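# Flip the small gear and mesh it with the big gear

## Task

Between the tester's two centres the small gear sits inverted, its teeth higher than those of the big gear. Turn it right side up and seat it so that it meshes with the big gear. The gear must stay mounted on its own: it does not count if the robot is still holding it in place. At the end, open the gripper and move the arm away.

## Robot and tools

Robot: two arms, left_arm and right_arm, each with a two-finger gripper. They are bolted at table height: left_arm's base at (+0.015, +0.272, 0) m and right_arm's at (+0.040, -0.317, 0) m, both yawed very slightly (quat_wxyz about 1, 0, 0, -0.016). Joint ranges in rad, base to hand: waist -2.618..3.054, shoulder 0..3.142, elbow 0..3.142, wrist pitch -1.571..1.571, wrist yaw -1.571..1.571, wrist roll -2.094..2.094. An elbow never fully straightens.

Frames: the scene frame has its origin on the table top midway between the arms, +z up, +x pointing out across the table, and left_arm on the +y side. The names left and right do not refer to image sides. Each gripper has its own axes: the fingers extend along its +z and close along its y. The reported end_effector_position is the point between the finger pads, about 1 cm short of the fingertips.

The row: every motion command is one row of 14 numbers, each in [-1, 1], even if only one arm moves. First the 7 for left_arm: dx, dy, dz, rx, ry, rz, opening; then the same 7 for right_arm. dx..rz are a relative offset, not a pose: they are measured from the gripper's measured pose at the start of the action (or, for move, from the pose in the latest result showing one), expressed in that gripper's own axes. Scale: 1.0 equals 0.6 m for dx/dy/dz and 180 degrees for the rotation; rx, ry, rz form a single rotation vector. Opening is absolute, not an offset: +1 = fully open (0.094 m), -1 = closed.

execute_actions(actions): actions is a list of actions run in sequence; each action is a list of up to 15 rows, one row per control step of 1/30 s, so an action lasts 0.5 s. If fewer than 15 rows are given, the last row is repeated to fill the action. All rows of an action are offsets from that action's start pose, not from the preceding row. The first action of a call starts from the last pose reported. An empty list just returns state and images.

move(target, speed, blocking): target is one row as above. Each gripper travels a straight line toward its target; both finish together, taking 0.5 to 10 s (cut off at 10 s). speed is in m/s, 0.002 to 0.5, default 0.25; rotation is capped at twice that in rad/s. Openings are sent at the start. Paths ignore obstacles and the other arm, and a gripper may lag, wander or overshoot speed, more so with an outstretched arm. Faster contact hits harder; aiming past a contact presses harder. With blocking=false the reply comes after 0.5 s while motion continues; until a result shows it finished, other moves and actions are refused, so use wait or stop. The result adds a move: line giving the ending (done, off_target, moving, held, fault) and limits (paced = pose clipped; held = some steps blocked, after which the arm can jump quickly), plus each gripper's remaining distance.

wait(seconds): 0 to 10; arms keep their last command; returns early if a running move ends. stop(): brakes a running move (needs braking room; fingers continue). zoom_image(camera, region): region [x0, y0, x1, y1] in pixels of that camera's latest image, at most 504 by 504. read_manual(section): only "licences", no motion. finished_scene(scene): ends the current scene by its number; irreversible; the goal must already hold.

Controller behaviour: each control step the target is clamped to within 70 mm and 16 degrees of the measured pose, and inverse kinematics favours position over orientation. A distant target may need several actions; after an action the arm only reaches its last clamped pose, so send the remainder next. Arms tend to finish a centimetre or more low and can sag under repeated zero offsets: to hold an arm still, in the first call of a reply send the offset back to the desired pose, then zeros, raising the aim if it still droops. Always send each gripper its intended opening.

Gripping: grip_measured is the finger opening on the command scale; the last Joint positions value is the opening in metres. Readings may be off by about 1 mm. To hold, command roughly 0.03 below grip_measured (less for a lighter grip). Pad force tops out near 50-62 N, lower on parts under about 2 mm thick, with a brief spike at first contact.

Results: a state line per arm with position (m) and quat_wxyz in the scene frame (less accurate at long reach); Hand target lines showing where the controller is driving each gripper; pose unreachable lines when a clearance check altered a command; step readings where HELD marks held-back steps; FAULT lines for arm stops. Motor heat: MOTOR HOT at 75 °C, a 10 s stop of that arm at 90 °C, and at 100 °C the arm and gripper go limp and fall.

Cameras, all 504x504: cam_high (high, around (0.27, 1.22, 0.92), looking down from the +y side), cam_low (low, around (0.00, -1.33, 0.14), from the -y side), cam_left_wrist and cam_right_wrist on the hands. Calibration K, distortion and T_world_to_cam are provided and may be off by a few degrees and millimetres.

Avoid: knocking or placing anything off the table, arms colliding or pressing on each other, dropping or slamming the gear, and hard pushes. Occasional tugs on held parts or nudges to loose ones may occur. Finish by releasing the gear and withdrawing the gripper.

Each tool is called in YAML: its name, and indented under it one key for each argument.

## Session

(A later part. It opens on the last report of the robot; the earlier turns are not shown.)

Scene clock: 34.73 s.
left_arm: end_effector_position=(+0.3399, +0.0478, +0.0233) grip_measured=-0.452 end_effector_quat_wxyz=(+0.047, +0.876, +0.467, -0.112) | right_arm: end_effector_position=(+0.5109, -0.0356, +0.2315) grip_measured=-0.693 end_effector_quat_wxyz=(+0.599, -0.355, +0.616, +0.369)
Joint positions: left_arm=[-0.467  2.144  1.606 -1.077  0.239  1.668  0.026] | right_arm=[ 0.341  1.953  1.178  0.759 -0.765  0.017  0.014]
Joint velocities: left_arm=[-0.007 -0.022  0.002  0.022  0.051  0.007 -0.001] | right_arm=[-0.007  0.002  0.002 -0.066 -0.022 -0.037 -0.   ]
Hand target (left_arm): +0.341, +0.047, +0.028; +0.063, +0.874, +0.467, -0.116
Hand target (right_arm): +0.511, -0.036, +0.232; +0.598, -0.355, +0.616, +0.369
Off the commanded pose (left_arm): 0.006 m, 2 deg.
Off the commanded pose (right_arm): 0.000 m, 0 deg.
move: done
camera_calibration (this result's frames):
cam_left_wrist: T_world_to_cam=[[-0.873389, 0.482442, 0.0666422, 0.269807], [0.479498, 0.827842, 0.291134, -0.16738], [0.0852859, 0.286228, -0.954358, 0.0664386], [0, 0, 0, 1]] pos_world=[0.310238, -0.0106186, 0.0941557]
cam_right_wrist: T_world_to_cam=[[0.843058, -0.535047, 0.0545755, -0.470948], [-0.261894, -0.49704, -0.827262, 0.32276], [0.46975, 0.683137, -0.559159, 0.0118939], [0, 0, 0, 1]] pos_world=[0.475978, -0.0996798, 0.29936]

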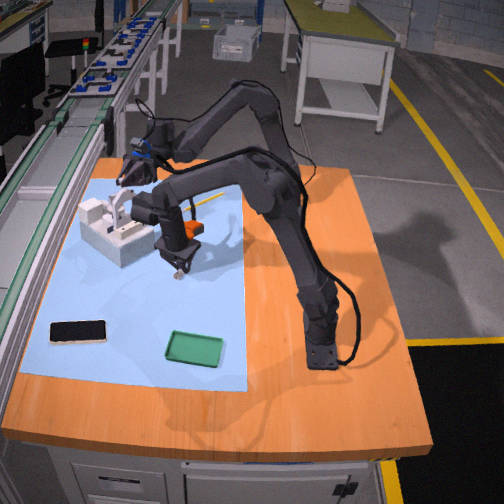

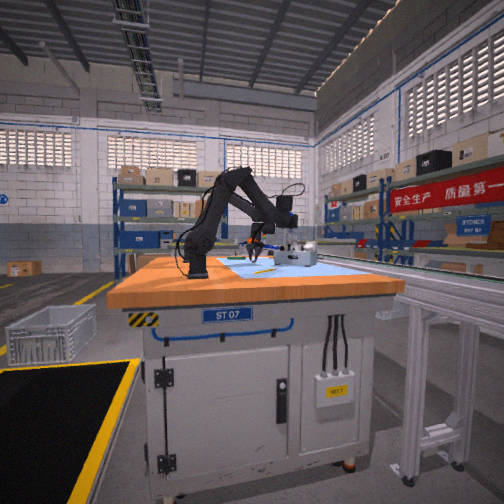

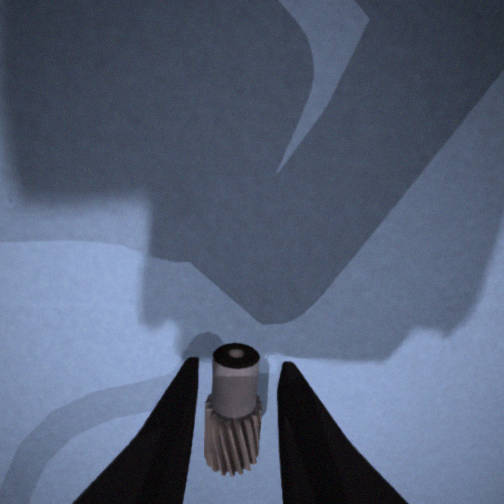

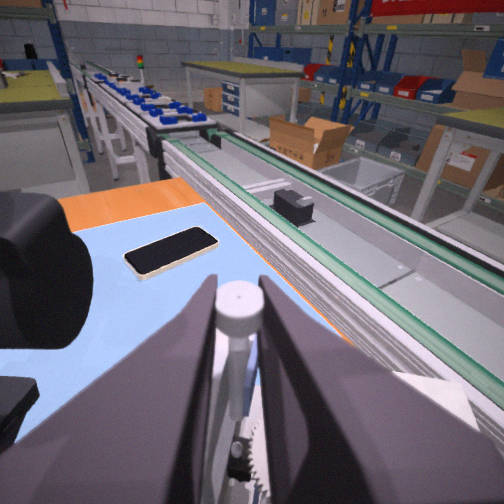

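execute_actions:
  actions: []

Scene clock: 35.50 s.
left_arm: end_effector_position=(+0.3401, +0.0474, +0.0234) grip_measured=-0.452 end_effector_quat_wxyz=(+0.048, +0.876, +0.466, -0.112) | right_arm: end_effector_position=(+0.5109, -0.0356, +0.2315) grip_measured=-0.693 end_effector_quat_wxyz=(+0.599, -0.355, +0.616, +0.369)
Joint positions: left_arm=[-0.467  2.144  1.606 -1.076  0.24   1.668  0.026] | right_arm=[ 0.341  1.953  1.178  0.759 -0.765  0.017  0.014]
Joint velocities: left_arm=[ 0.007 -0.002 -0.012  0.037 -0.081  0.007  0.001] | right_arm=[-0.007 -0.007 -0.002  0.022  0.051 -0.007  0.001]
Hand target (left_arm): +0.341, +0.047, +0.028; +0.063, +0.874, +0.467, -0.115
Hand target (right_arm): +0.511, -0.036, +0.232; +0.598, -0.355, +0.616, +0.369
Off the commanded pose (left_arm): 0.005 m, 2 deg.
Off the commanded pose (right_arm): 0.000 m, 0 deg.
camera_calibration (this result's frames):
cam_left_wrist: T_world_to_cam=[[-0.873265, 0.482836, 0.0654025, 0.270054], [0.479649, 0.828261, 0.289689, -0.167187], [0.0857019, 0.284346, -0.954884, 0.0665431], [0, 0, 0, 1]] pos_world=[0.310316, -0.0108384, 0.0943109]
cam_right_wrist: T_world_to_cam=[[0.843058, -0.535047, 0.0545755, -0.470948], [-0.261894, -0.49704, -0.827262, 0.32276], [0.46975, 0.683137, -0.559159, 0.0118939], [0, 0, 0, 1]] pos_world=[0.475978, -0.0996798, 0.29936]

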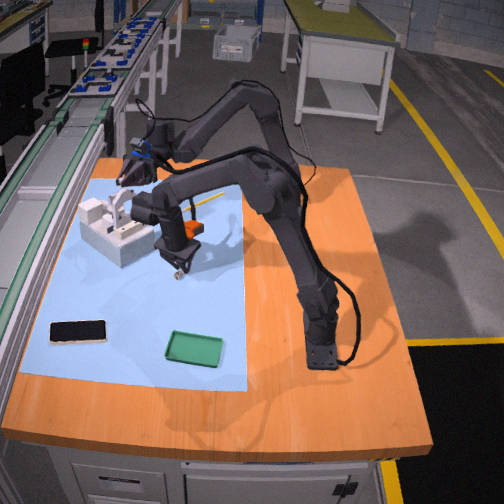

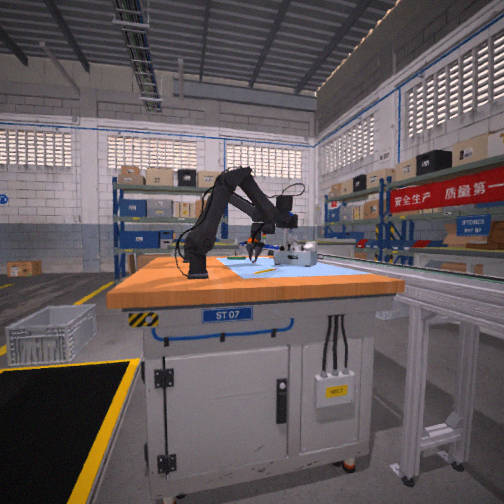

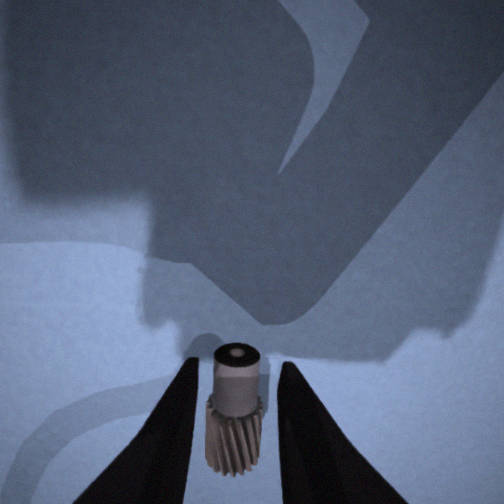

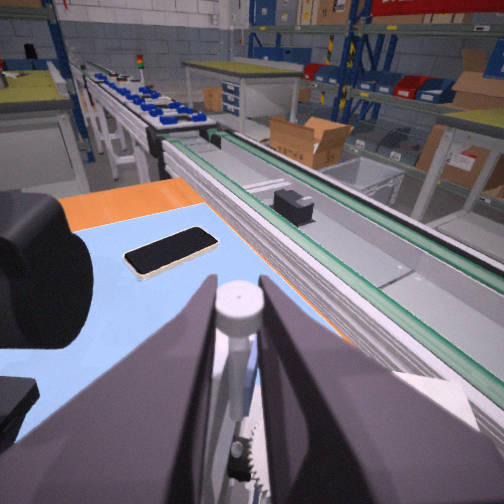

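execute_actions:
  actions:
    - [[0.002,0,0.008,0,0,0,-0.45,0,0,0,0,0,0,-0.76]]

Scene clock: 36.17 s.
left_arm: end_effector_position=(+0.3414, +0.0476, +0.0231) grip_measured=-0.452 end_effector_quat_wxyz=(+0.049, +0.877, +0.466, -0.109) | right_arm: end_effector_position=(+0.5109, -0.0356, +0.2315) grip_measured=-0.693 end_effector_quat_wxyz=(+0.599, -0.356, +0.616, +0.368)
Joint positions: left_arm=[-0.467  2.144  1.606 -1.071  0.236  1.668  0.026] | right_arm=[ 0.341  1.953  1.178  0.759 -0.765  0.017  0.014]
Joint velocities: left_arm=[ 0.002 -0.012 -0.012 -0.037 -0.066 -0.037 -0.001] | right_arm=[ 0.007 -0.002 -0.007 -0.022  0.007 -0.007 -0.   ]
Hand target (left_arm): +0.340, +0.047, +0.018; +0.048, +0.876, +0.466, -0.112
Hand target (right_arm): +0.511, -0.036, +0.232; +0.599, -0.356, +0.616, +0.369
Off the commanded pose (left_arm): 0.005 m, 0 deg.
Off the commanded pose (right_arm): 0.000 m, 0 deg.
Step readings (end_effector_position):
0: left_arm (+0.3401, +0.0474, +0.0234) | right_arm (+0.5109, -0.0356, +0.2315)
1: left_arm (+0.3402, +0.0474, +0.0234) | right_arm (+0.5109, -0.0356, +0.2315)
2: left_arm (+0.3404, +0.0475, +0.0233) | right_arm (+0.5109, -0.0356, +0.2315)
4: left_arm (+0.3409, +0.0476, +0.0232) | right_arm (+0.5109, -0.0356, +0.2315)
8: left_arm (+0.3413, +0.0475, +0.0232) | right_arm (+0.5109, -0.0356, +0.2315)
15: end_effector_position above
camera_calibration (this result's frames):
cam_left_wrist: T_world_to_cam=[[-0.873571, 0.482877, 0.0608584, 0.271377], [0.477949, 0.827535, 0.294533, -0.167458], [0.0918606, 0.286383, -0.953702, 0.0638907], [0, 0, 0, 1]] pos_world=[0.311234, -0.0107611, 0.093739]
cam_right_wrist: T_world_to_cam=[[0.843042, -0.535033, 0.0549555, -0.471027], [-0.261614, -0.497191, -0.82726, 0.322611], [0.469935, 0.683037, -0.559125, 0.0117883], [0, 0, 0, 1]] pos_world=[0.475955, -0.0996676, 0.29936]

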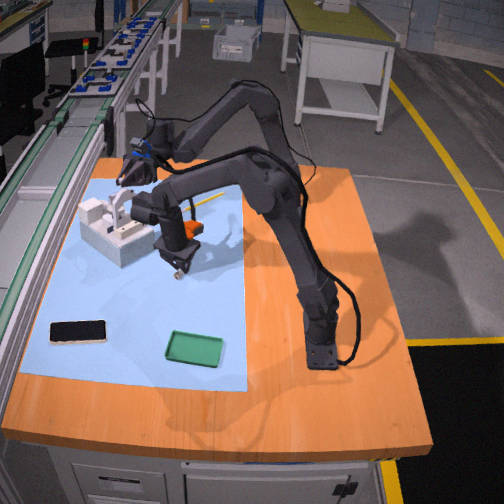

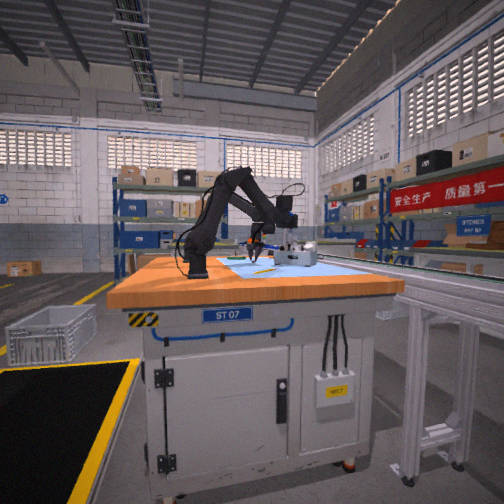

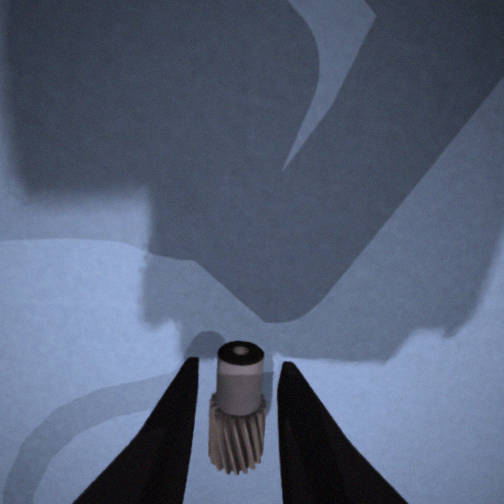

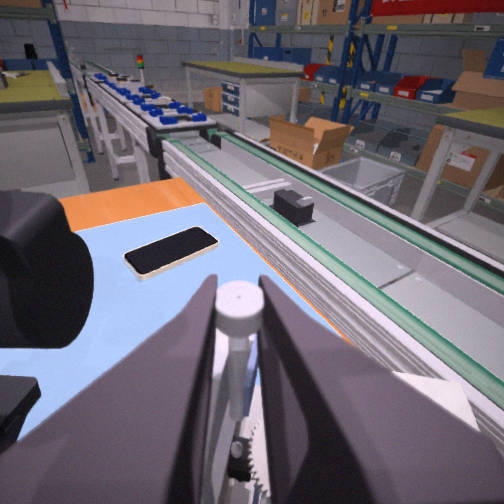

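execute_actions:
  actions:
    - [[0.003,0,0.02,0,0,0,-0.45,0,0,0,0,0,0,-0.76]]

Scene clock: 36.73 s.
left_arm: end_effector_position=(+0.3420, +0.0483, +0.0149) grip_measured=-0.452 end_effector_quat_wxyz=(+0.048, +0.877, +0.466, -0.106) | right_arm: end_effector_position=(+0.5109, -0.0356, +0.2315) grip_measured=-0.693 end_effector_quat_wxyz=(+0.599, -0.356, +0.616, +0.368)
Joint positions: left_arm=[-0.467  2.154  1.588 -1.044  0.231  1.668  0.026] | right_arm=[ 0.341  1.953  1.178  0.759 -0.765  0.017  0.014]
Joint velocities: left_arm=[-0.002 -0.012  0.012 -0.007  0.051 -0.066 -0.   ] | right_arm=[-0.002  0.002 -0.002 -0.037 -0.007 -0.037  0.   ]
Hand target (left_arm): +0.341, +0.047, +0.011; +0.049, +0.877, +0.466, -0.108
Hand target (right_arm): +0.511, -0.036, +0.232; +0.599, -0.356, +0.616, +0.369
Off the commanded pose (left_arm): 0.004 m, 0 deg.
Off the commanded pose (right_arm): 0.000 m, 0 deg.
Step readings (end_effector_position):
0: left_arm (+0.3415, +0.0477, +0.0231) | right_arm (+0.5109, -0.0356, +0.2315)
1: left_arm (+0.3417, +0.0476, +0.0225) | right_arm (+0.5109, -0.0356, +0.2315)
2: left_arm (+0.3421, +0.0475, +0.0217) | right_arm (+0.5109, -0.0356, +0.2315)
4: left_arm (+0.3417, +0.0480, +0.0189) | right_arm (+0.5109, -0.0356, +0.2315)
8: left_arm (+0.3413, +0.0486, +0.0152) | right_arm (+0.5109, -0.0356, +0.2315)
15: end_effector_position above
camera_calibration (this result's frames):
cam_left_wrist: T_world_to_cam=[[-0.873644, 0.48279, 0.0605015, 0.272063], [0.477302, 0.826208, 0.299272, -0.165644], [0.094499, 0.290335, -0.952248, 0.0546792], [0, 0, 0, 1]] pos_world=[0.311581, -0.0103685, 0.0851805]
cam_right_wrist: T_world_to_cam=[[0.843042, -0.535033, 0.0549555, -0.471027], [-0.261614, -0.497191, -0.82726, 0.322611], [0.469935, 0.683037, -0.559125, 0.0117883], [0, 0, 0, 1]] pos_world=[0.475955, -0.0996676, 0.29936]

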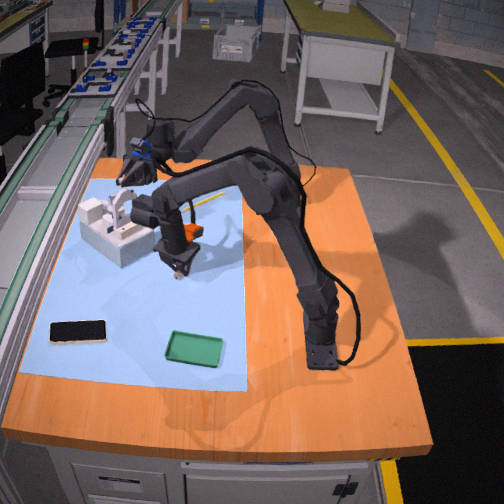

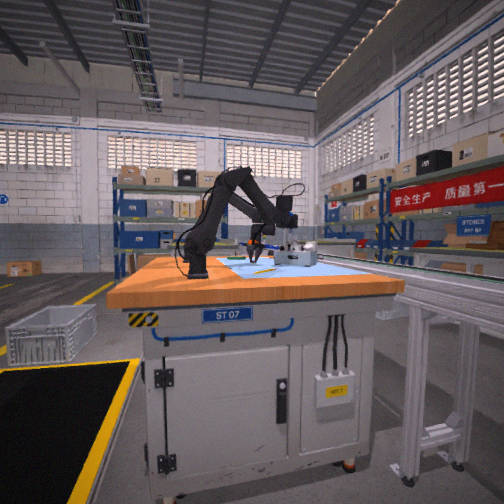

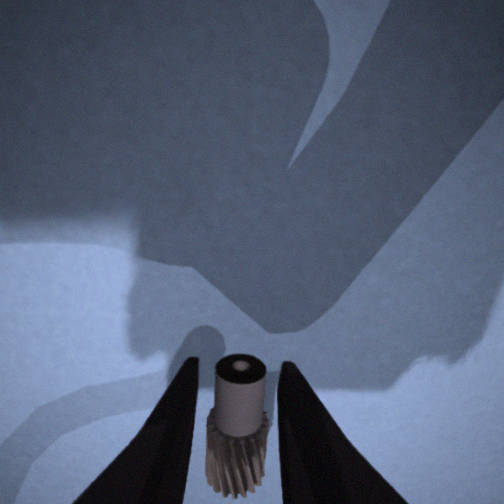

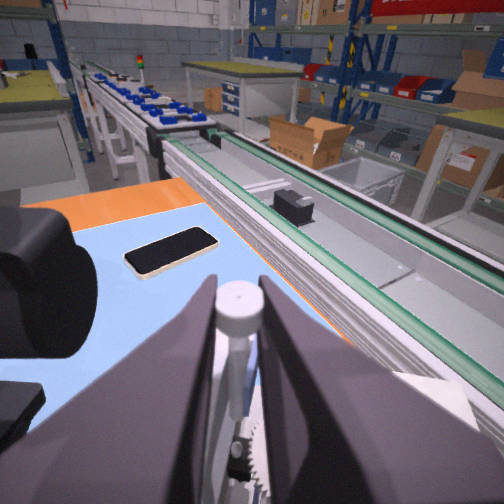

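execute_actions:
  actions:
    - [[0,0,0,0,0,0,-0.78,0,0,0,0,0,0,-0.76]]

Scene clock: 37.30 s.
left_arm: end_effector_position=(+0.3422, +0.0485, +0.0148) grip_measured=-0.665 end_effector_quat_wxyz=(+0.047, +0.877, +0.466, -0.106) | right_arm: end_effector_position=(+0.5109, -0.0356, +0.2315) grip_measured=-0.693 end_effector_quat_wxyz=(+0.599, -0.356, +0.616, +0.368)
Joint positions: left_arm=[-0.467  2.154  1.588 -1.043  0.229  1.668  0.016] | right_arm=[ 0.341  1.953  1.178  0.759 -0.765  0.017  0.014]
Joint velocities: left_arm=[-0.002 -0.002  0.007 -0.007  0.037  0.051 -0.   ] | right_arm=[ 0.002 -0.007 -0.007  0.037 -0.037  0.007 -0.   ]
Hand target (left_arm): +0.342, +0.048, +0.015; +0.048, +0.877, +0.466, -0.106
Hand target (right_arm): +0.511, -0.036, +0.232; +0.599, -0.356, +0.616, +0.368
Off the commanded pose (left_arm): 0.000 m, 0 deg.
Off the commanded pose (right_arm): 0.000 m, 0 deg.
Step readings (end_effector_position):
0: left_arm (+0.3421, +0.0483, +0.0149) | right_arm (+0.5109, -0.0356, +0.2315)
1: left_arm (+0.3421, +0.0483, +0.0149) | right_arm (+0.5109, -0.0356, +0.2315)
2: left_arm (+0.3422, +0.0484, +0.0148) | right_arm (+0.5109, -0.0356, +0.2315)
4: left_arm (+0.3422, +0.0485, +0.0148) | right_arm (+0.5109, -0.0356, +0.2315)
8: left_arm (+0.3422, +0.0485, +0.0148) | right_arm (+0.5109, -0.0356, +0.2315)
15: end_effector_position above
camera_calibration (this result's frames):
cam_left_wrist: T_world_to_cam=[[-0.87368, 0.482771, 0.0601279, 0.272175], [0.47703, 0.825834, 0.300735, -0.165789], [0.0955306, 0.291429, -0.95181, 0.0541299], [0, 0, 0, 1]] pos_world=[0.311709, -0.0102589, 0.0850147]
cam_right_wrist: T_world_to_cam=[[0.843042, -0.535033, 0.0549555, -0.471027], [-0.261614, -0.497191, -0.82726, 0.322611], [0.469935, 0.683037, -0.559125, 0.0117883], [0, 0, 0, 1]] pos_world=[0.475955, -0.0996676, 0.29936]

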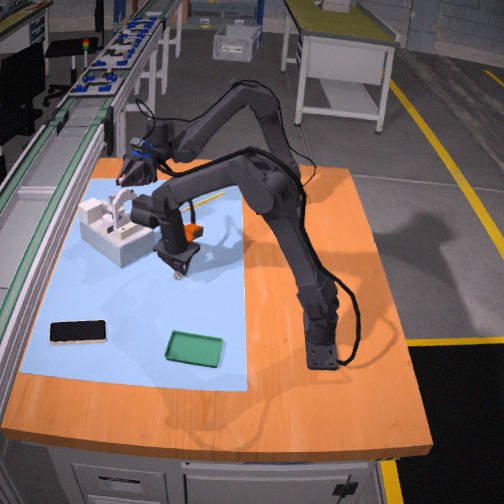

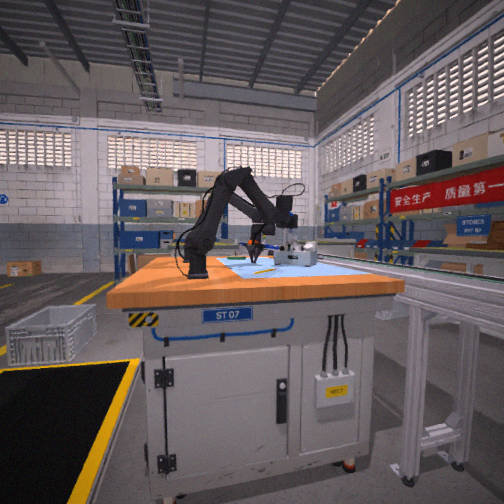

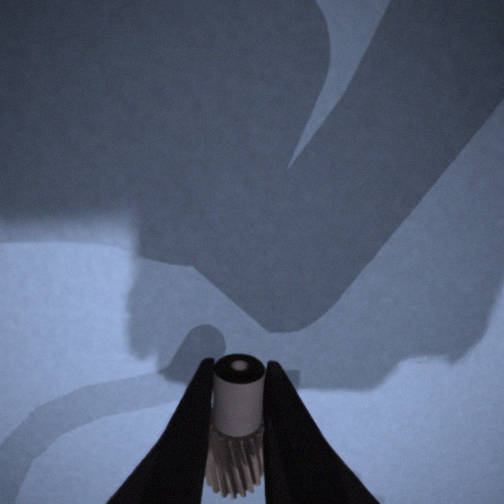

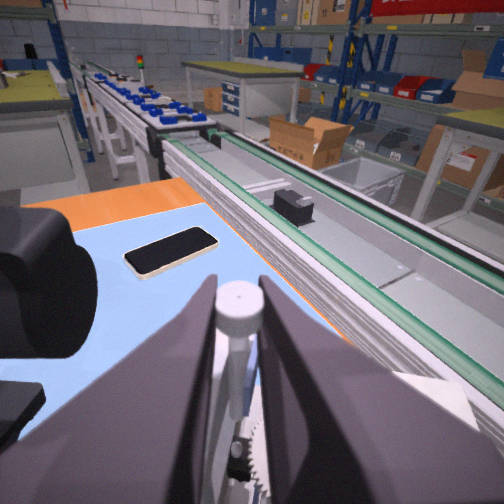

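execute_actions:
  actions:
    - [[0,0,0,0,0,0,-0.5,0,0,0,0,0,0,-0.76]]
    - [[-0.009,0,0.002,0,0,0,-0.5,0,0,0,0,0,0,-0.76]]

Scene clock: 38.47 s.
left_arm: end_effector_position=(+0.3424, +0.0488, +0.0147) grip_measured=-0.503 end_effector_quat_wxyz=(+0.046, +0.875, +0.470, -0.105) | right_arm: end_effector_position=(+0.5109, -0.0356, +0.2315) grip_measured=-0.693 end_effector_quat_wxyz=(+0.599, -0.356, +0.616, +0.368)
Joint positions: left_arm=[-0.467  2.154  1.588 -1.043  0.227  1.66   0.023] | right_arm=[ 0.341  1.953  1.178  0.759 -0.765  0.016  0.014]
Joint velocities: left_arm=[-0.017  0.012  0.002  0.022  0.11   0.037 -0.001] | right_arm=[ 0.017  0.007 -0.002 -0.066  0.125  0.037  0.   ]
Hand target (left_arm): +0.339, +0.044, +0.015; +0.047, +0.877, +0.466, -0.105
Hand target (right_arm): +0.511, -0.036, +0.232; +0.599, -0.356, +0.616, +0.368
Off the commanded pose (left_arm): 0.006 m, 0 deg.
Off the commanded pose (right_arm): 0.000 m, 0 deg.
Step readings (end_effector_position; steps 1 to 15: 1st action; 16 to 30: 2nd action):
0: left_arm (+0.3422, +0.0485, +0.0148) | right_arm (+0.5109, -0.0356, +0.2315)
1: left_arm (+0.3422, +0.0485, +0.0148) | right_arm (+0.5109, -0.0356, +0.2315)
2: left_arm (+0.3423, +0.0486, +0.0148) | right_arm (+0.5109, -0.0356, +0.2315)
4: left_arm (+0.3424, +0.0488, +0.0148) | right_arm (+0.5109, -0.0356, +0.2315)
8: left_arm (+0.3424, +0.0488, +0.0148) | right_arm (+0.5109, -0.0356, +0.2315)
15: left_arm (+0.3424, +0.0488, +0.0148) | right_arm (+0.5109, -0.0356, +0.2315)
16: left_arm (+0.3424, +0.0488, +0.0147) | right_arm (+0.5109, -0.0356, +0.2315)
17: left_arm (+0.3424, +0.0488, +0.0147) | right_arm (+0.5109, -0.0356, +0.2315)
19: left_arm (+0.3424, +0.0488, +0.0147) | right_arm (+0.5109, -0.0356, +0.2315)
23: left_arm (+0.3424, +0.0488, +0.0147) | right_arm (+0.5109, -0.0356, +0.2315)
30: end_effector_position above
camera_calibration (this result's frames):
cam_left_wrist: T_world_to_cam=[[-0.877527, 0.475499, 0.0620221, 0.27382], [0.470469, 0.8287, 0.303173, -0.16407], [0.092761, 0.295222, -0.950915, 0.054672], [0, 0, 0, 1]] pos_world=[0.312403, -0.0103764, 0.0847473]
cam_right_wrist: T_world_to_cam=[[0.843026, -0.535019, 0.0553354, -0.471106], [-0.261334, -0.497343, -0.827257, 0.322462], [0.470119, 0.682938, -0.559091, 0.0116826], [0, 0, 0, 1]] pos_world=[0.475933, -0.0996555, 0.29936]

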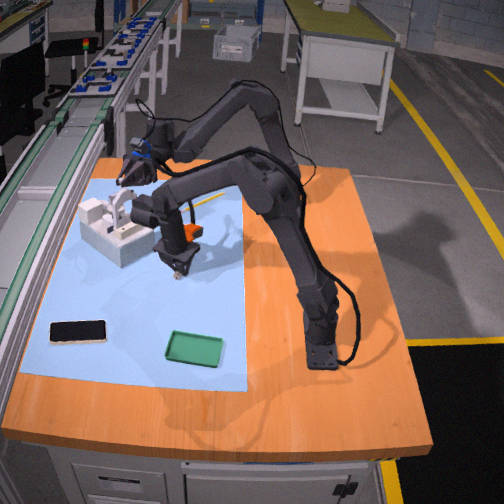

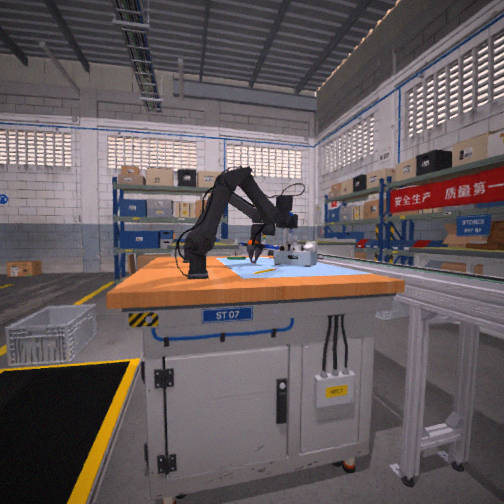

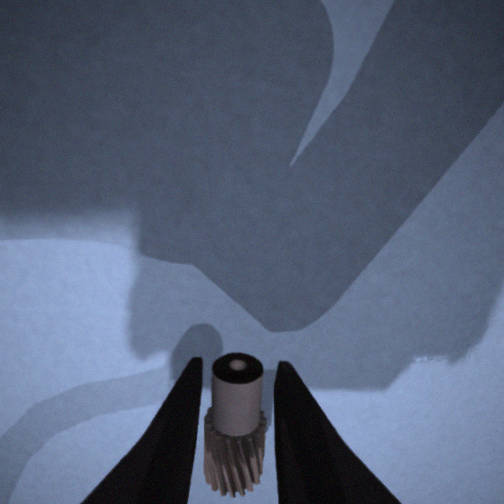

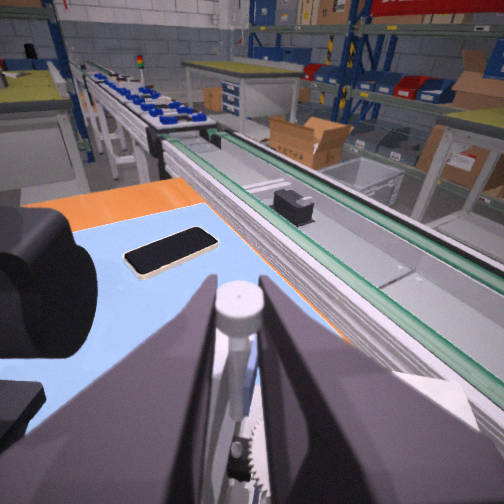

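execute_actions:
  actions:
    - [[-0.008,0,0,0,-0.009,0,-0.5,0,0,0,0,0,0,-0.76]]

Scene clock: 39.20 s.
left_arm: end_effector_position=(+0.3419, +0.0480, +0.0150) grip_measured=-0.503 end_effector_quat_wxyz=(+0.048, +0.875, +0.470, -0.107) | right_arm: end_effector_position=(+0.5109, -0.0356, +0.2315) grip_measured=-0.693 end_effector_quat_wxyz=(+0.599, -0.356, +0.616, +0.368)
Joint positions: left_arm=[-0.467  2.154  1.588 -1.043  0.232  1.66   0.023] | right_arm=[ 0.341  1.953  1.178  0.759 -0.765  0.016  0.014]
Joint velocities: left_arm=[-0.022 -0.017 -0.017 -0.066 -0.022  0.051  0.001] | right_arm=[ 0.012  0.007 -0.012  0.022 -0.037 -0.022 -0.001]
Hand target (left_arm): +0.340, +0.045, +0.016; +0.053, +0.874, +0.470, -0.117
Hand target (right_arm): +0.511, -0.036, +0.232; +0.599, -0.356, +0.616, +0.368
Off the commanded pose (left_arm): 0.004 m, 1 deg.
Off the commanded pose (right_arm): 0.000 m, 0 deg.
Step readings (end_effector_position):
0: left_arm (+0.3424, +0.0488, +0.0147) | right_arm (+0.5109, -0.0356, +0.2315)
1: left_arm (+0.3423, +0.0487, +0.0148) | right_arm (+0.5109, -0.0356, +0.2315)
2: left_arm (+0.3422, +0.0485, +0.0148) | right_arm (+0.5109, -0.0356, +0.2315)
4: left_arm (+0.3421, +0.0484, +0.0149) | right_arm (+0.5109, -0.0356, +0.2315)
8: left_arm (+0.3420, +0.0481, +0.0149) | right_arm (+0.5109, -0.0356, +0.2315)
15: end_effector_position above
camera_calibration (this result's frames):
cam_left_wrist: T_world_to_cam=[[-0.877632, 0.475292, 0.0621294, 0.273855], [0.470827, 0.830468, 0.297732, -0.16332], [0.0899132, 0.290552, -0.952625, 0.0564179], [0, 0, 0, 1]] pos_world=[0.312166, -0.0109212, 0.0853563]
cam_right_wrist: T_world_to_cam=[[0.843026, -0.535019, 0.0553354, -0.471106], [-0.261334, -0.497343, -0.827257, 0.322462], [0.470119, 0.682938, -0.559091, 0.0116826], [0, 0, 0, 1]] pos_world=[0.475933, -0.0996555, 0.29936]

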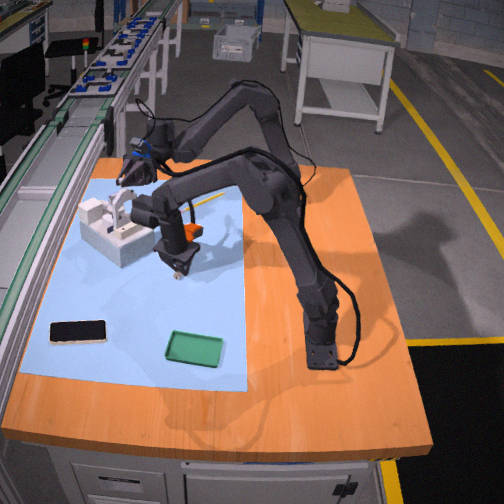

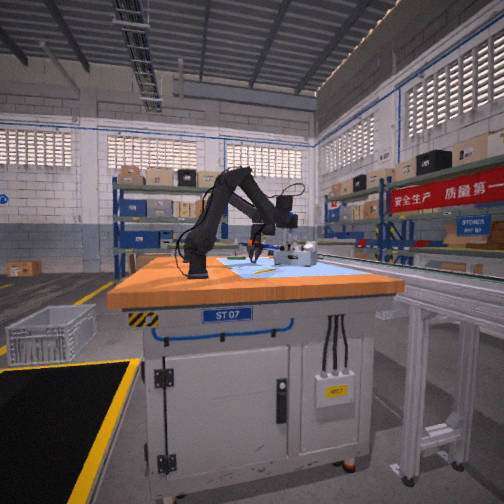

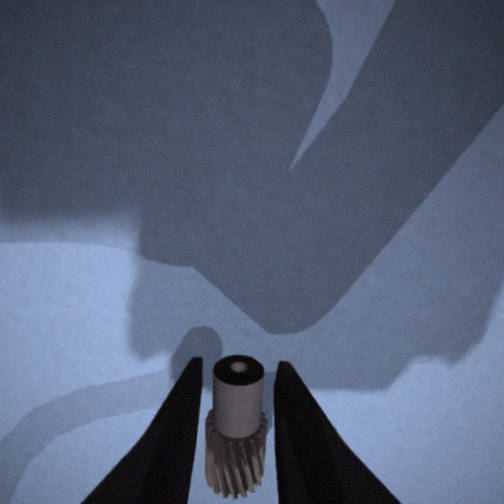

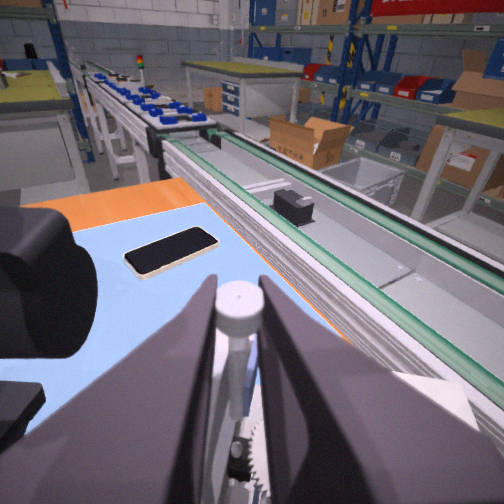

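execute_actions:
  actions:
    - [[-0.011,0,0,0,-0.012,0,-0.5,0,0,0,0,0,0,-0.76]]
    - [[-0.006,0,0,0,-0.0065,0,-0.78,0,0,0,0,0,0,-0.76]]

Scene clock: 40.37 s.
left_arm: end_effector_position=(+0.3407, +0.0457, +0.0156) grip_measured=-0.720 end_effector_quat_wxyz=(+0.052, +0.874, +0.470, -0.113) | right_arm: end_effector_position=(+0.5109, -0.0356, +0.2315) grip_measured=-0.693 end_effector_quat_wxyz=(+0.599, -0.356, +0.616, +0.368)
Joint positions: left_arm=[-0.467  2.154  1.588 -1.043  0.247  1.66   0.013] | right_arm=[ 0.341  1.953  1.178  0.759 -0.765  0.016  0.014]
Joint velocities: left_arm=[ 0.002  0.002 -0.012 -0.051  0.022  0.007 -0.001] | right_arm=[-0.027  0.002 -0.007  0.022 -0.007 -0.037 -0.   ]
Hand target (left_arm): +0.339, +0.043, +0.017; +0.057, +0.873, +0.469, -0.122
Hand target (right_arm): +0.511, -0.036, +0.232; +0.599, -0.356, +0.616, +0.368
Off the commanded pose (left_arm): 0.004 m, 1 deg.
Off the commanded pose (right_arm): 0.000 m, 0 deg.
Step readings (end_effector_position; steps 1 to 15: 1st action; 16 to 30: 2nd action):
0: left_arm (+0.3419, +0.0480, +0.0150) | right_arm (+0.5109, -0.0356, +0.2315)
1: left_arm (+0.3418, +0.0477, +0.0150) | right_arm (+0.5109, -0.0356, +0.2315)
2: left_arm (+0.3415, +0.0473, +0.0152) | right_arm (+0.5109, -0.0356, +0.2315)
4: left_arm (+0.3412, +0.0466, +0.0153) | right_arm (+0.5109, -0.0356, +0.2315)
8: left_arm (+0.3409, +0.0460, +0.0155) | right_arm (+0.5109, -0.0356, +0.2315)
15: left_arm (+0.3407, +0.0457, +0.0156) | right_arm (+0.5109, -0.0356, +0.2315)
16: left_arm (+0.3407, +0.0457, +0.0156) | right_arm (+0.5109, -0.0356, +0.2315)
17: left_arm (+0.3407, +0.0457, +0.0156) | right_arm (+0.5109, -0.0356, +0.2315)
19: left_arm (+0.3407, +0.0457, +0.0156) | right_arm (+0.5109, -0.0356, +0.2315)
23: left_arm (+0.3407, +0.0457, +0.0156) | right_arm (+0.5109, -0.0356, +0.2315)
30: end_effector_position above
camera_calibration (this result's frames):
cam_left_wrist: T_world_to_cam=[[-0.877456, 0.475609, 0.0621823, 0.273754], [0.47243, 0.834525, 0.283509, -0.161559], [0.0829467, 0.278144, -0.956951, 0.060795], [0, 0, 0, 1]] pos_world=[0.31149, -0.0122849, 0.0869585]
cam_right_wrist: T_world_to_cam=[[0.843026, -0.535019, 0.0553354, -0.471106], [-0.261334, -0.497343, -0.827257, 0.322462], [0.470119, 0.682938, -0.559091, 0.0116826], [0, 0, 0, 1]] pos_world=[0.475933, -0.0996555, 0.29936]

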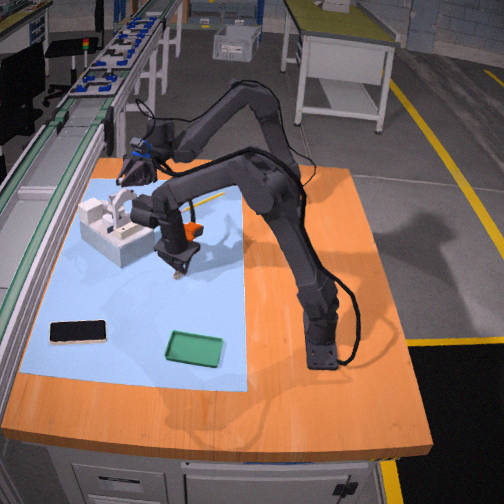

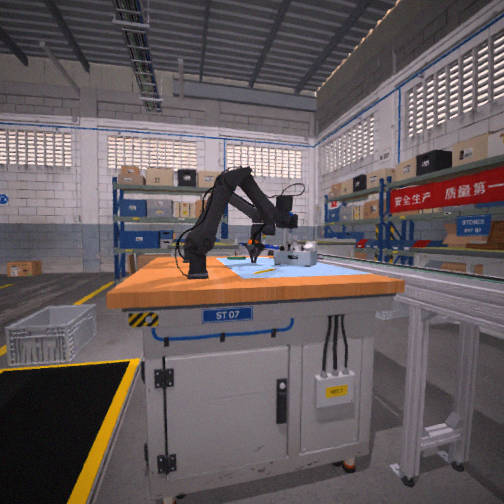

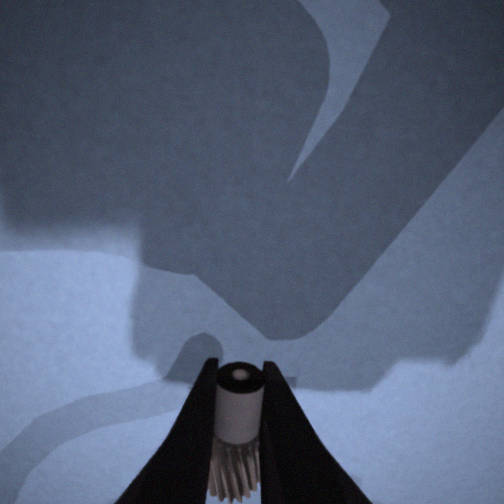

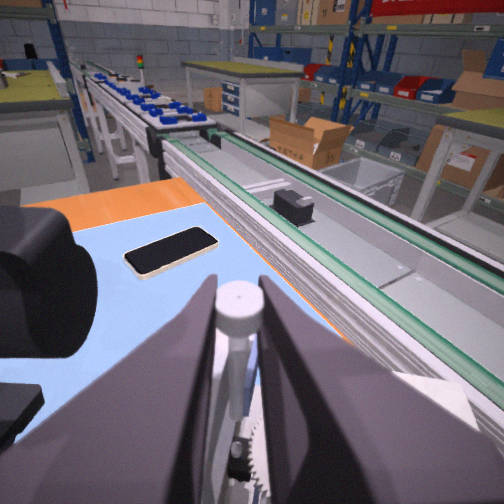

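move:
  target: [-0.011,0.080,-0.256,-0.446,-0.412,-0.251,-0.78,0,0,0,0,0,0,-0.76]
  speed: 0.3

Scene clock: 45.23 s.
left_arm: end_effector_position=(+0.4095, +0.0466, +0.1461) grip_measured=-0.721 end_effector_quat_wxyz=(+0.692, +0.218, +0.644, -0.242) | right_arm: end_effector_position=(+0.5109, -0.0356, +0.2315) grip_measured=-0.693 end_effector_quat_wxyz=(+0.599, -0.356, +0.616, +0.368)
Joint positions: left_arm=[-0.399  1.958  0.513  1.521  0.23  -0.028  0.013] | right_arm=[ 0.341  1.953  1.178  0.759 -0.765  0.016  0.014]
Joint velocities: left_arm=[ 0.002  0.002 -0.017 -0.081 -0.037  0.051 -0.001] | right_arm=[-0.002 -0.012  0.002  0.022 -0.022  0.037 -0.001]
Hand target (left_arm): +0.404, +0.046, +0.163; +0.709, +0.213, +0.626, -0.246
Hand target (right_arm): +0.511, -0.036, +0.232; +0.599, -0.356, +0.616, +0.368
Off the commanded pose (left_arm): 0.022 m, 12 deg.
Off the commanded pose (right_arm): 0.000 m, 0 deg.
joint sent to its limit (left arm) — the command would take joint 4 (wrist pitch) past its upper limit, so that joint was sent only as far as its limit.
move: off_target (left_arm)
camera_calibration (this result's frames):
cam_left_wrist: T_world_to_cam=[[-0.63601, -0.764309, 0.106411, 0.278059], [-0.400976, 0.209505, -0.891811, 0.326685], [0.659325, -0.609869, -0.439717, -0.0905121], [0, 0, 0, 1]] pos_world=[0.367518, 0.0888803, 0.221953]
cam_right_wrist: T_world_to_cam=[[0.843026, -0.535019, 0.0553354, -0.471106], [-0.261334, -0.497343, -0.827257, 0.322462], [0.470119, 0.682938, -0.559091, 0.0116826], [0, 0, 0, 1]] pos_world=[0.475933, -0.0996555, 0.29936]

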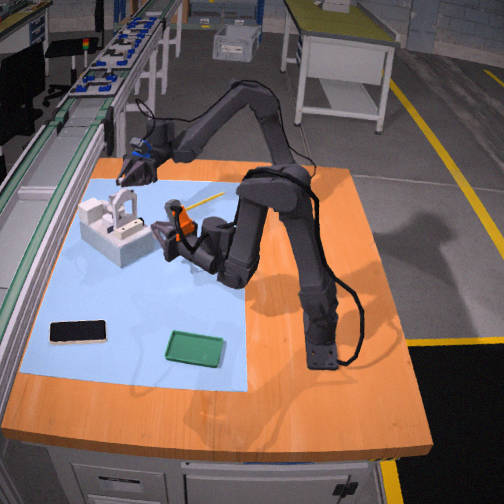

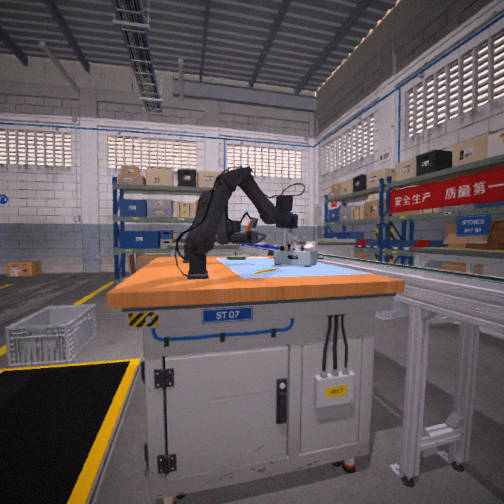

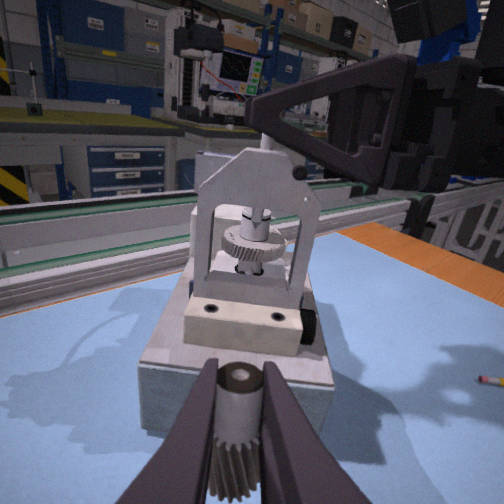

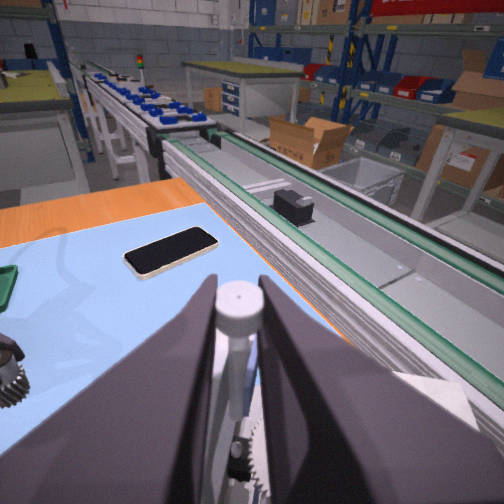

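move:
  target: [-0.029,-0.019,0.141,0.01,-0.075,0,-0.78,0,0,0,0,0,0,-0.76]
  speed: 0.12

Scene clock: 46.90 s.
left_arm: end_effector_position=(+0.4656, -0.0091, +0.1551) grip_measured=-0.721 end_effector_quat_wxyz=(+0.723, +0.212, +0.602, -0.264) | right_arm: end_effector_position=(+0.5109, -0.0356, +0.2315) grip_measured=-0.693 end_effector_quat_wxyz=(+0.599, -0.356, +0.616, +0.368)
Joint positions: left_arm=[-0.464  2.194  0.859  1.525  0.189 -0.047  0.013] | right_arm=[ 0.341  1.953  1.178  0.759 -0.765  0.016  0.014]
Joint velocities: left_arm=[-0.002  0.002 -0.002 -0.007  0.037  0.022 -0.001] | right_arm=[-0.012 -0.002 -0.007 -0.022 -0.007  0.022 -0.   ]
Hand target (left_arm): +0.467, -0.014, +0.171; +0.740, +0.207, +0.581, -0.269
Hand target (right_arm): +0.511, -0.036, +0.232; +0.599, -0.356, +0.616, +0.368
Off the commanded pose (left_arm): 0.016 m, 7 deg.
Off the commanded pose (right_arm): 0.000 m, 0 deg.
joint sent to its limit (left arm) — the command would take joint 4 (wrist pitch) past its upper limit, so that joint was sent only as far as its limit.
move: off_target (left_arm)
camera_calibration (this result's frames):
cam_left_wrist: T_world_to_cam=[[-0.664722, -0.740042, 0.102381, 0.284421], [-0.316154, 0.154479, -0.936046, 0.335744], [0.676898, -0.654579, -0.336653, -0.18206], [0, 0, 0, 1]] pos_world=[0.418444, 0.0394451, 0.223861]
cam_right_wrist: T_world_to_cam=[[0.843026, -0.535019, 0.0553354, -0.471106], [-0.261334, -0.497343, -0.827257, 0.322462], [0.470119, 0.682938, -0.559091, 0.0116826], [0, 0, 0, 1]] pos_world=[0.475933, -0.0996555, 0.29936]

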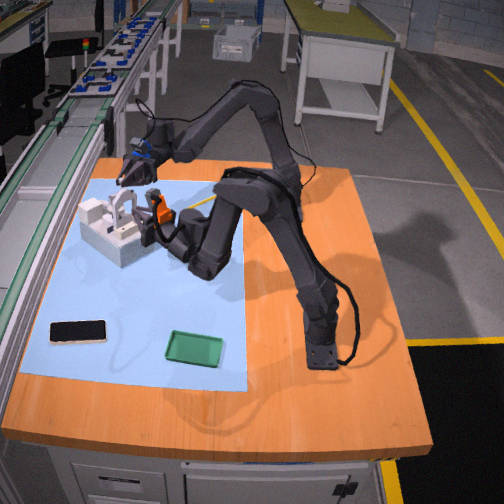

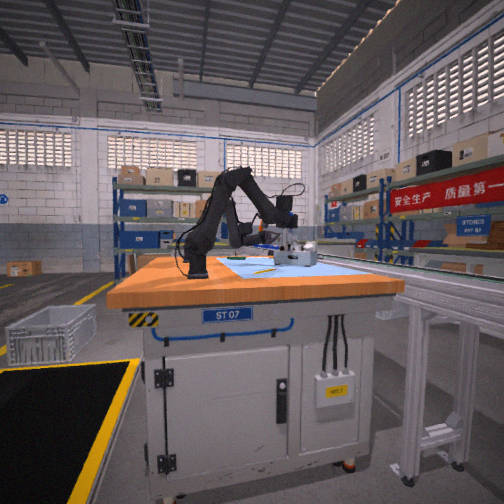

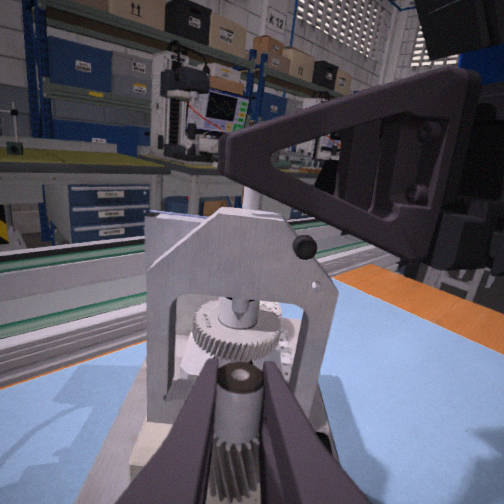

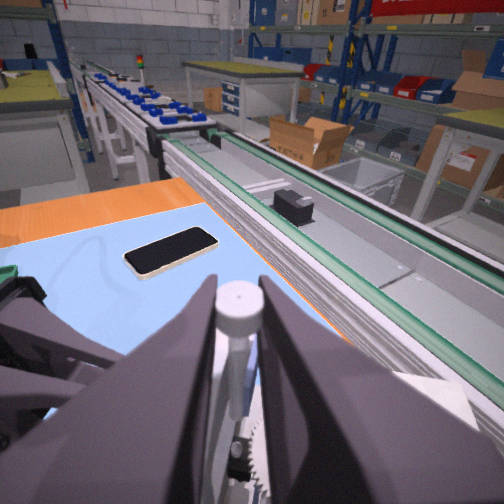

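execute_actions:
  actions:
    - [[-0.03,0,0.006,0,-0.03,0,-0.78,-0.06,0.01,0,0,-0.02,-0.01,-0.76],[-0.03,0,0.006,0,-0.03,0,-0.78,-0.08,0.01,0,0,-0.02,-0.01,-0.76],[-0.03,0,0.006,0,-0.03,0,-0.78,-0.1,0.015,0,0,-0.03,-0.02,-0.76],[-0.03,0,0.006,0,-0.03,0,-0.78,-0.13,0.02,0,0,-0.04,-0.03,-0.76],[-0.03,0,0.006,0,-0.03,0,-0.78,-0.19,0.02,0,0,-0.05,-0.03,-0.76]]
    - [[-0.025,0,0.015,0,-0.03,0,-0.78,-0.19,0.02,0,0,-0.05,-0.03,-0.76],[-0.025,0,0.018,0,-0.03,0,-0.78,-0.19,0.02,0,0,-0.05,-0.03,-0.76],[-0.025,0,0.021,0,-0.03,0,-0.78,-0.19,0.02,0,0,-0.05,-0.03,-0.76],[-0.025,0,0.024,0,-0.03,0,-0.78,-0.19,0.02,0,0,-0.05,-0.03,-0.76],[-0.025,0,0.027,0,-0.03,0,-0.78,-0.19,0.02,0,0,-0.05,-0.03,-0.76],[-0.024,0,0.03,0,-0.03,0,-0.78,-0.19,0.02,0,0,-0.05,-0.03,-0.76]]

Scene clock: 48.70 s.
left_arm: end_effector_position=(+0.4760, -0.0135, +0.1569) grip_measured=-0.721 end_effector_quat_wxyz=(+0.729, +0.205, +0.596, -0.268) | right_arm: end_effector_position=(+0.5104, -0.0360, +0.2520) grip_measured=-0.693 end_effector_quat_wxyz=(+0.593, -0.336, +0.635, +0.364)
Joint positions: left_arm=[-0.464  2.23   0.915  1.526  0.183 -0.061  0.013] | right_arm=[ 0.353  1.89   1.204  0.644 -0.714  0.037  0.014]
Joint velocities: left_arm=[ 0.027  0.002 -0.002 -0.007  0.022 -0.095 -0.   ] | right_arm=[ 0.002  0.007  0.002 -0.007 -0.037 -0.022 -0.   ]
Hand target (left_arm): +0.477, -0.018, +0.173; +0.745, +0.199, +0.575, -0.274
Hand target (right_arm): +0.500, -0.035, +0.333; +0.659, -0.343, +0.561, +0.366
Off the commanded pose (left_arm): 0.017 m, 4 deg.
Off the commanded pose (right_arm): 0.115 m, 12 deg; position clipped at the last step of the last action.
joint sent to its limit (left arm) — the command would take joint 4 (wrist pitch) past its upper limit, so that joint was sent only as far as its limit.
Step readings (end_effector_position; steps 1 to 15: 1st action; 16 to 30: 2nd action):
0: left_arm (+0.4657, -0.0090, +0.1551) | right_arm (+0.5109, -0.0356, +0.2315)
1: left_arm (+0.4657, -0.0090, +0.1551) | right_arm (+0.5109, -0.0357, +0.2325)
2: left_arm (+0.4657, -0.0090, +0.1551) | right_arm (+0.5108, -0.0357, +0.2331)
4: left_arm (+0.4657, -0.0090, +0.1551) | right_arm (+0.5104, -0.0355, +0.2360)
8: left_arm (+0.4657, -0.0090, +0.1551) | right_arm (+0.5104, -0.0359, +0.2486)
15: left_arm (+0.4657, -0.0090, +0.1551) | right_arm (+0.5103, -0.0358, +0.2520)
16: left_arm (+0.4657, -0.0090, +0.1551) | right_arm (+0.5104, -0.0360, +0.2522)
17: left_arm (+0.4660, -0.0091, +0.1554) | right_arm (+0.5104, -0.0360, +0.2522)
19: left_arm (+0.4686, -0.0105, +0.1565) | right_arm (+0.5104, -0.0360, +0.2520)
23: left_arm (+0.4748, -0.0132, +0.1579) | right_arm (+0.5103, -0.0359, +0.2520)
30: end_effector_position above
camera_calibration (this result's frames):
cam_left_wrist: T_world_to_cam=[[-0.663311, -0.739775, 0.11292, 0.285546], [-0.308607, 0.132944, -0.941853, 0.338394], [0.681748, -0.65959, -0.316483, -0.1969], [0, 0, 0, 1]] pos_world=[0.428073, 0.0363792, 0.224158]
cam_right_wrist: T_world_to_cam=[[0.822904, -0.567824, 0.0201191, -0.454051], [-0.314971, -0.485363, -0.815608, 0.363945], [0.472887, 0.66483, -0.578255, 0.0263803], [0, 0, 0, 1]] pos_world=[0.475797, -0.0987141, 0.321226]

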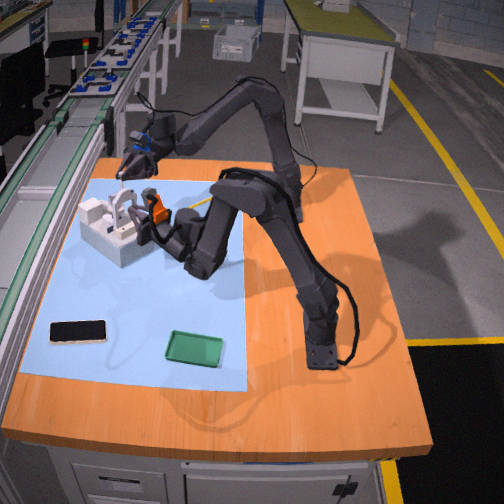

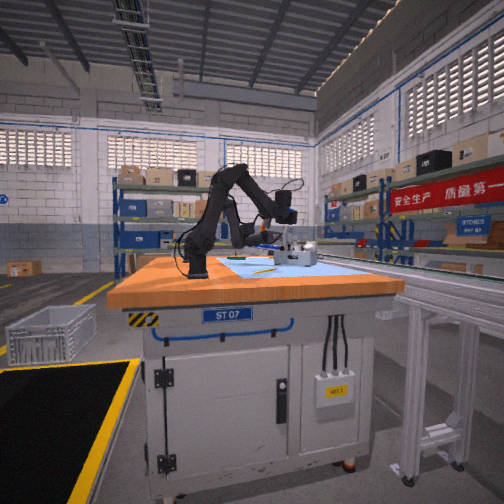

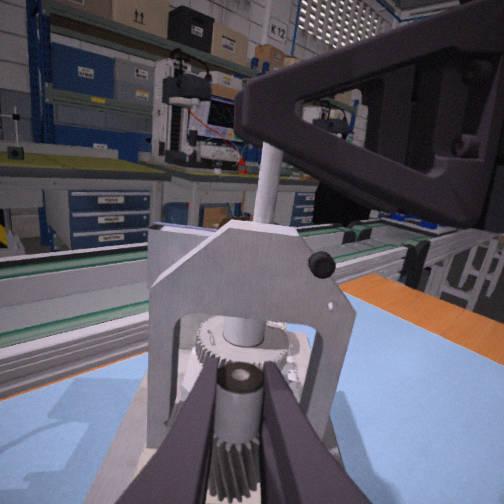

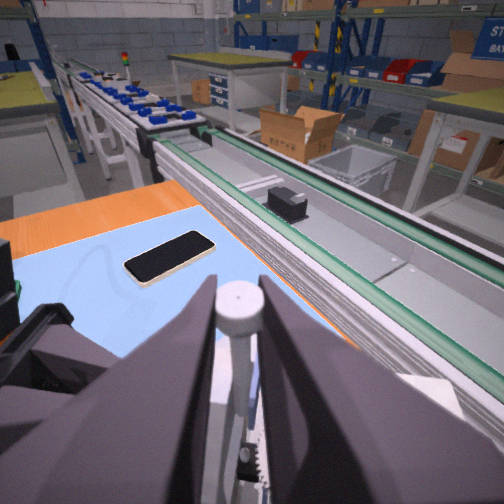

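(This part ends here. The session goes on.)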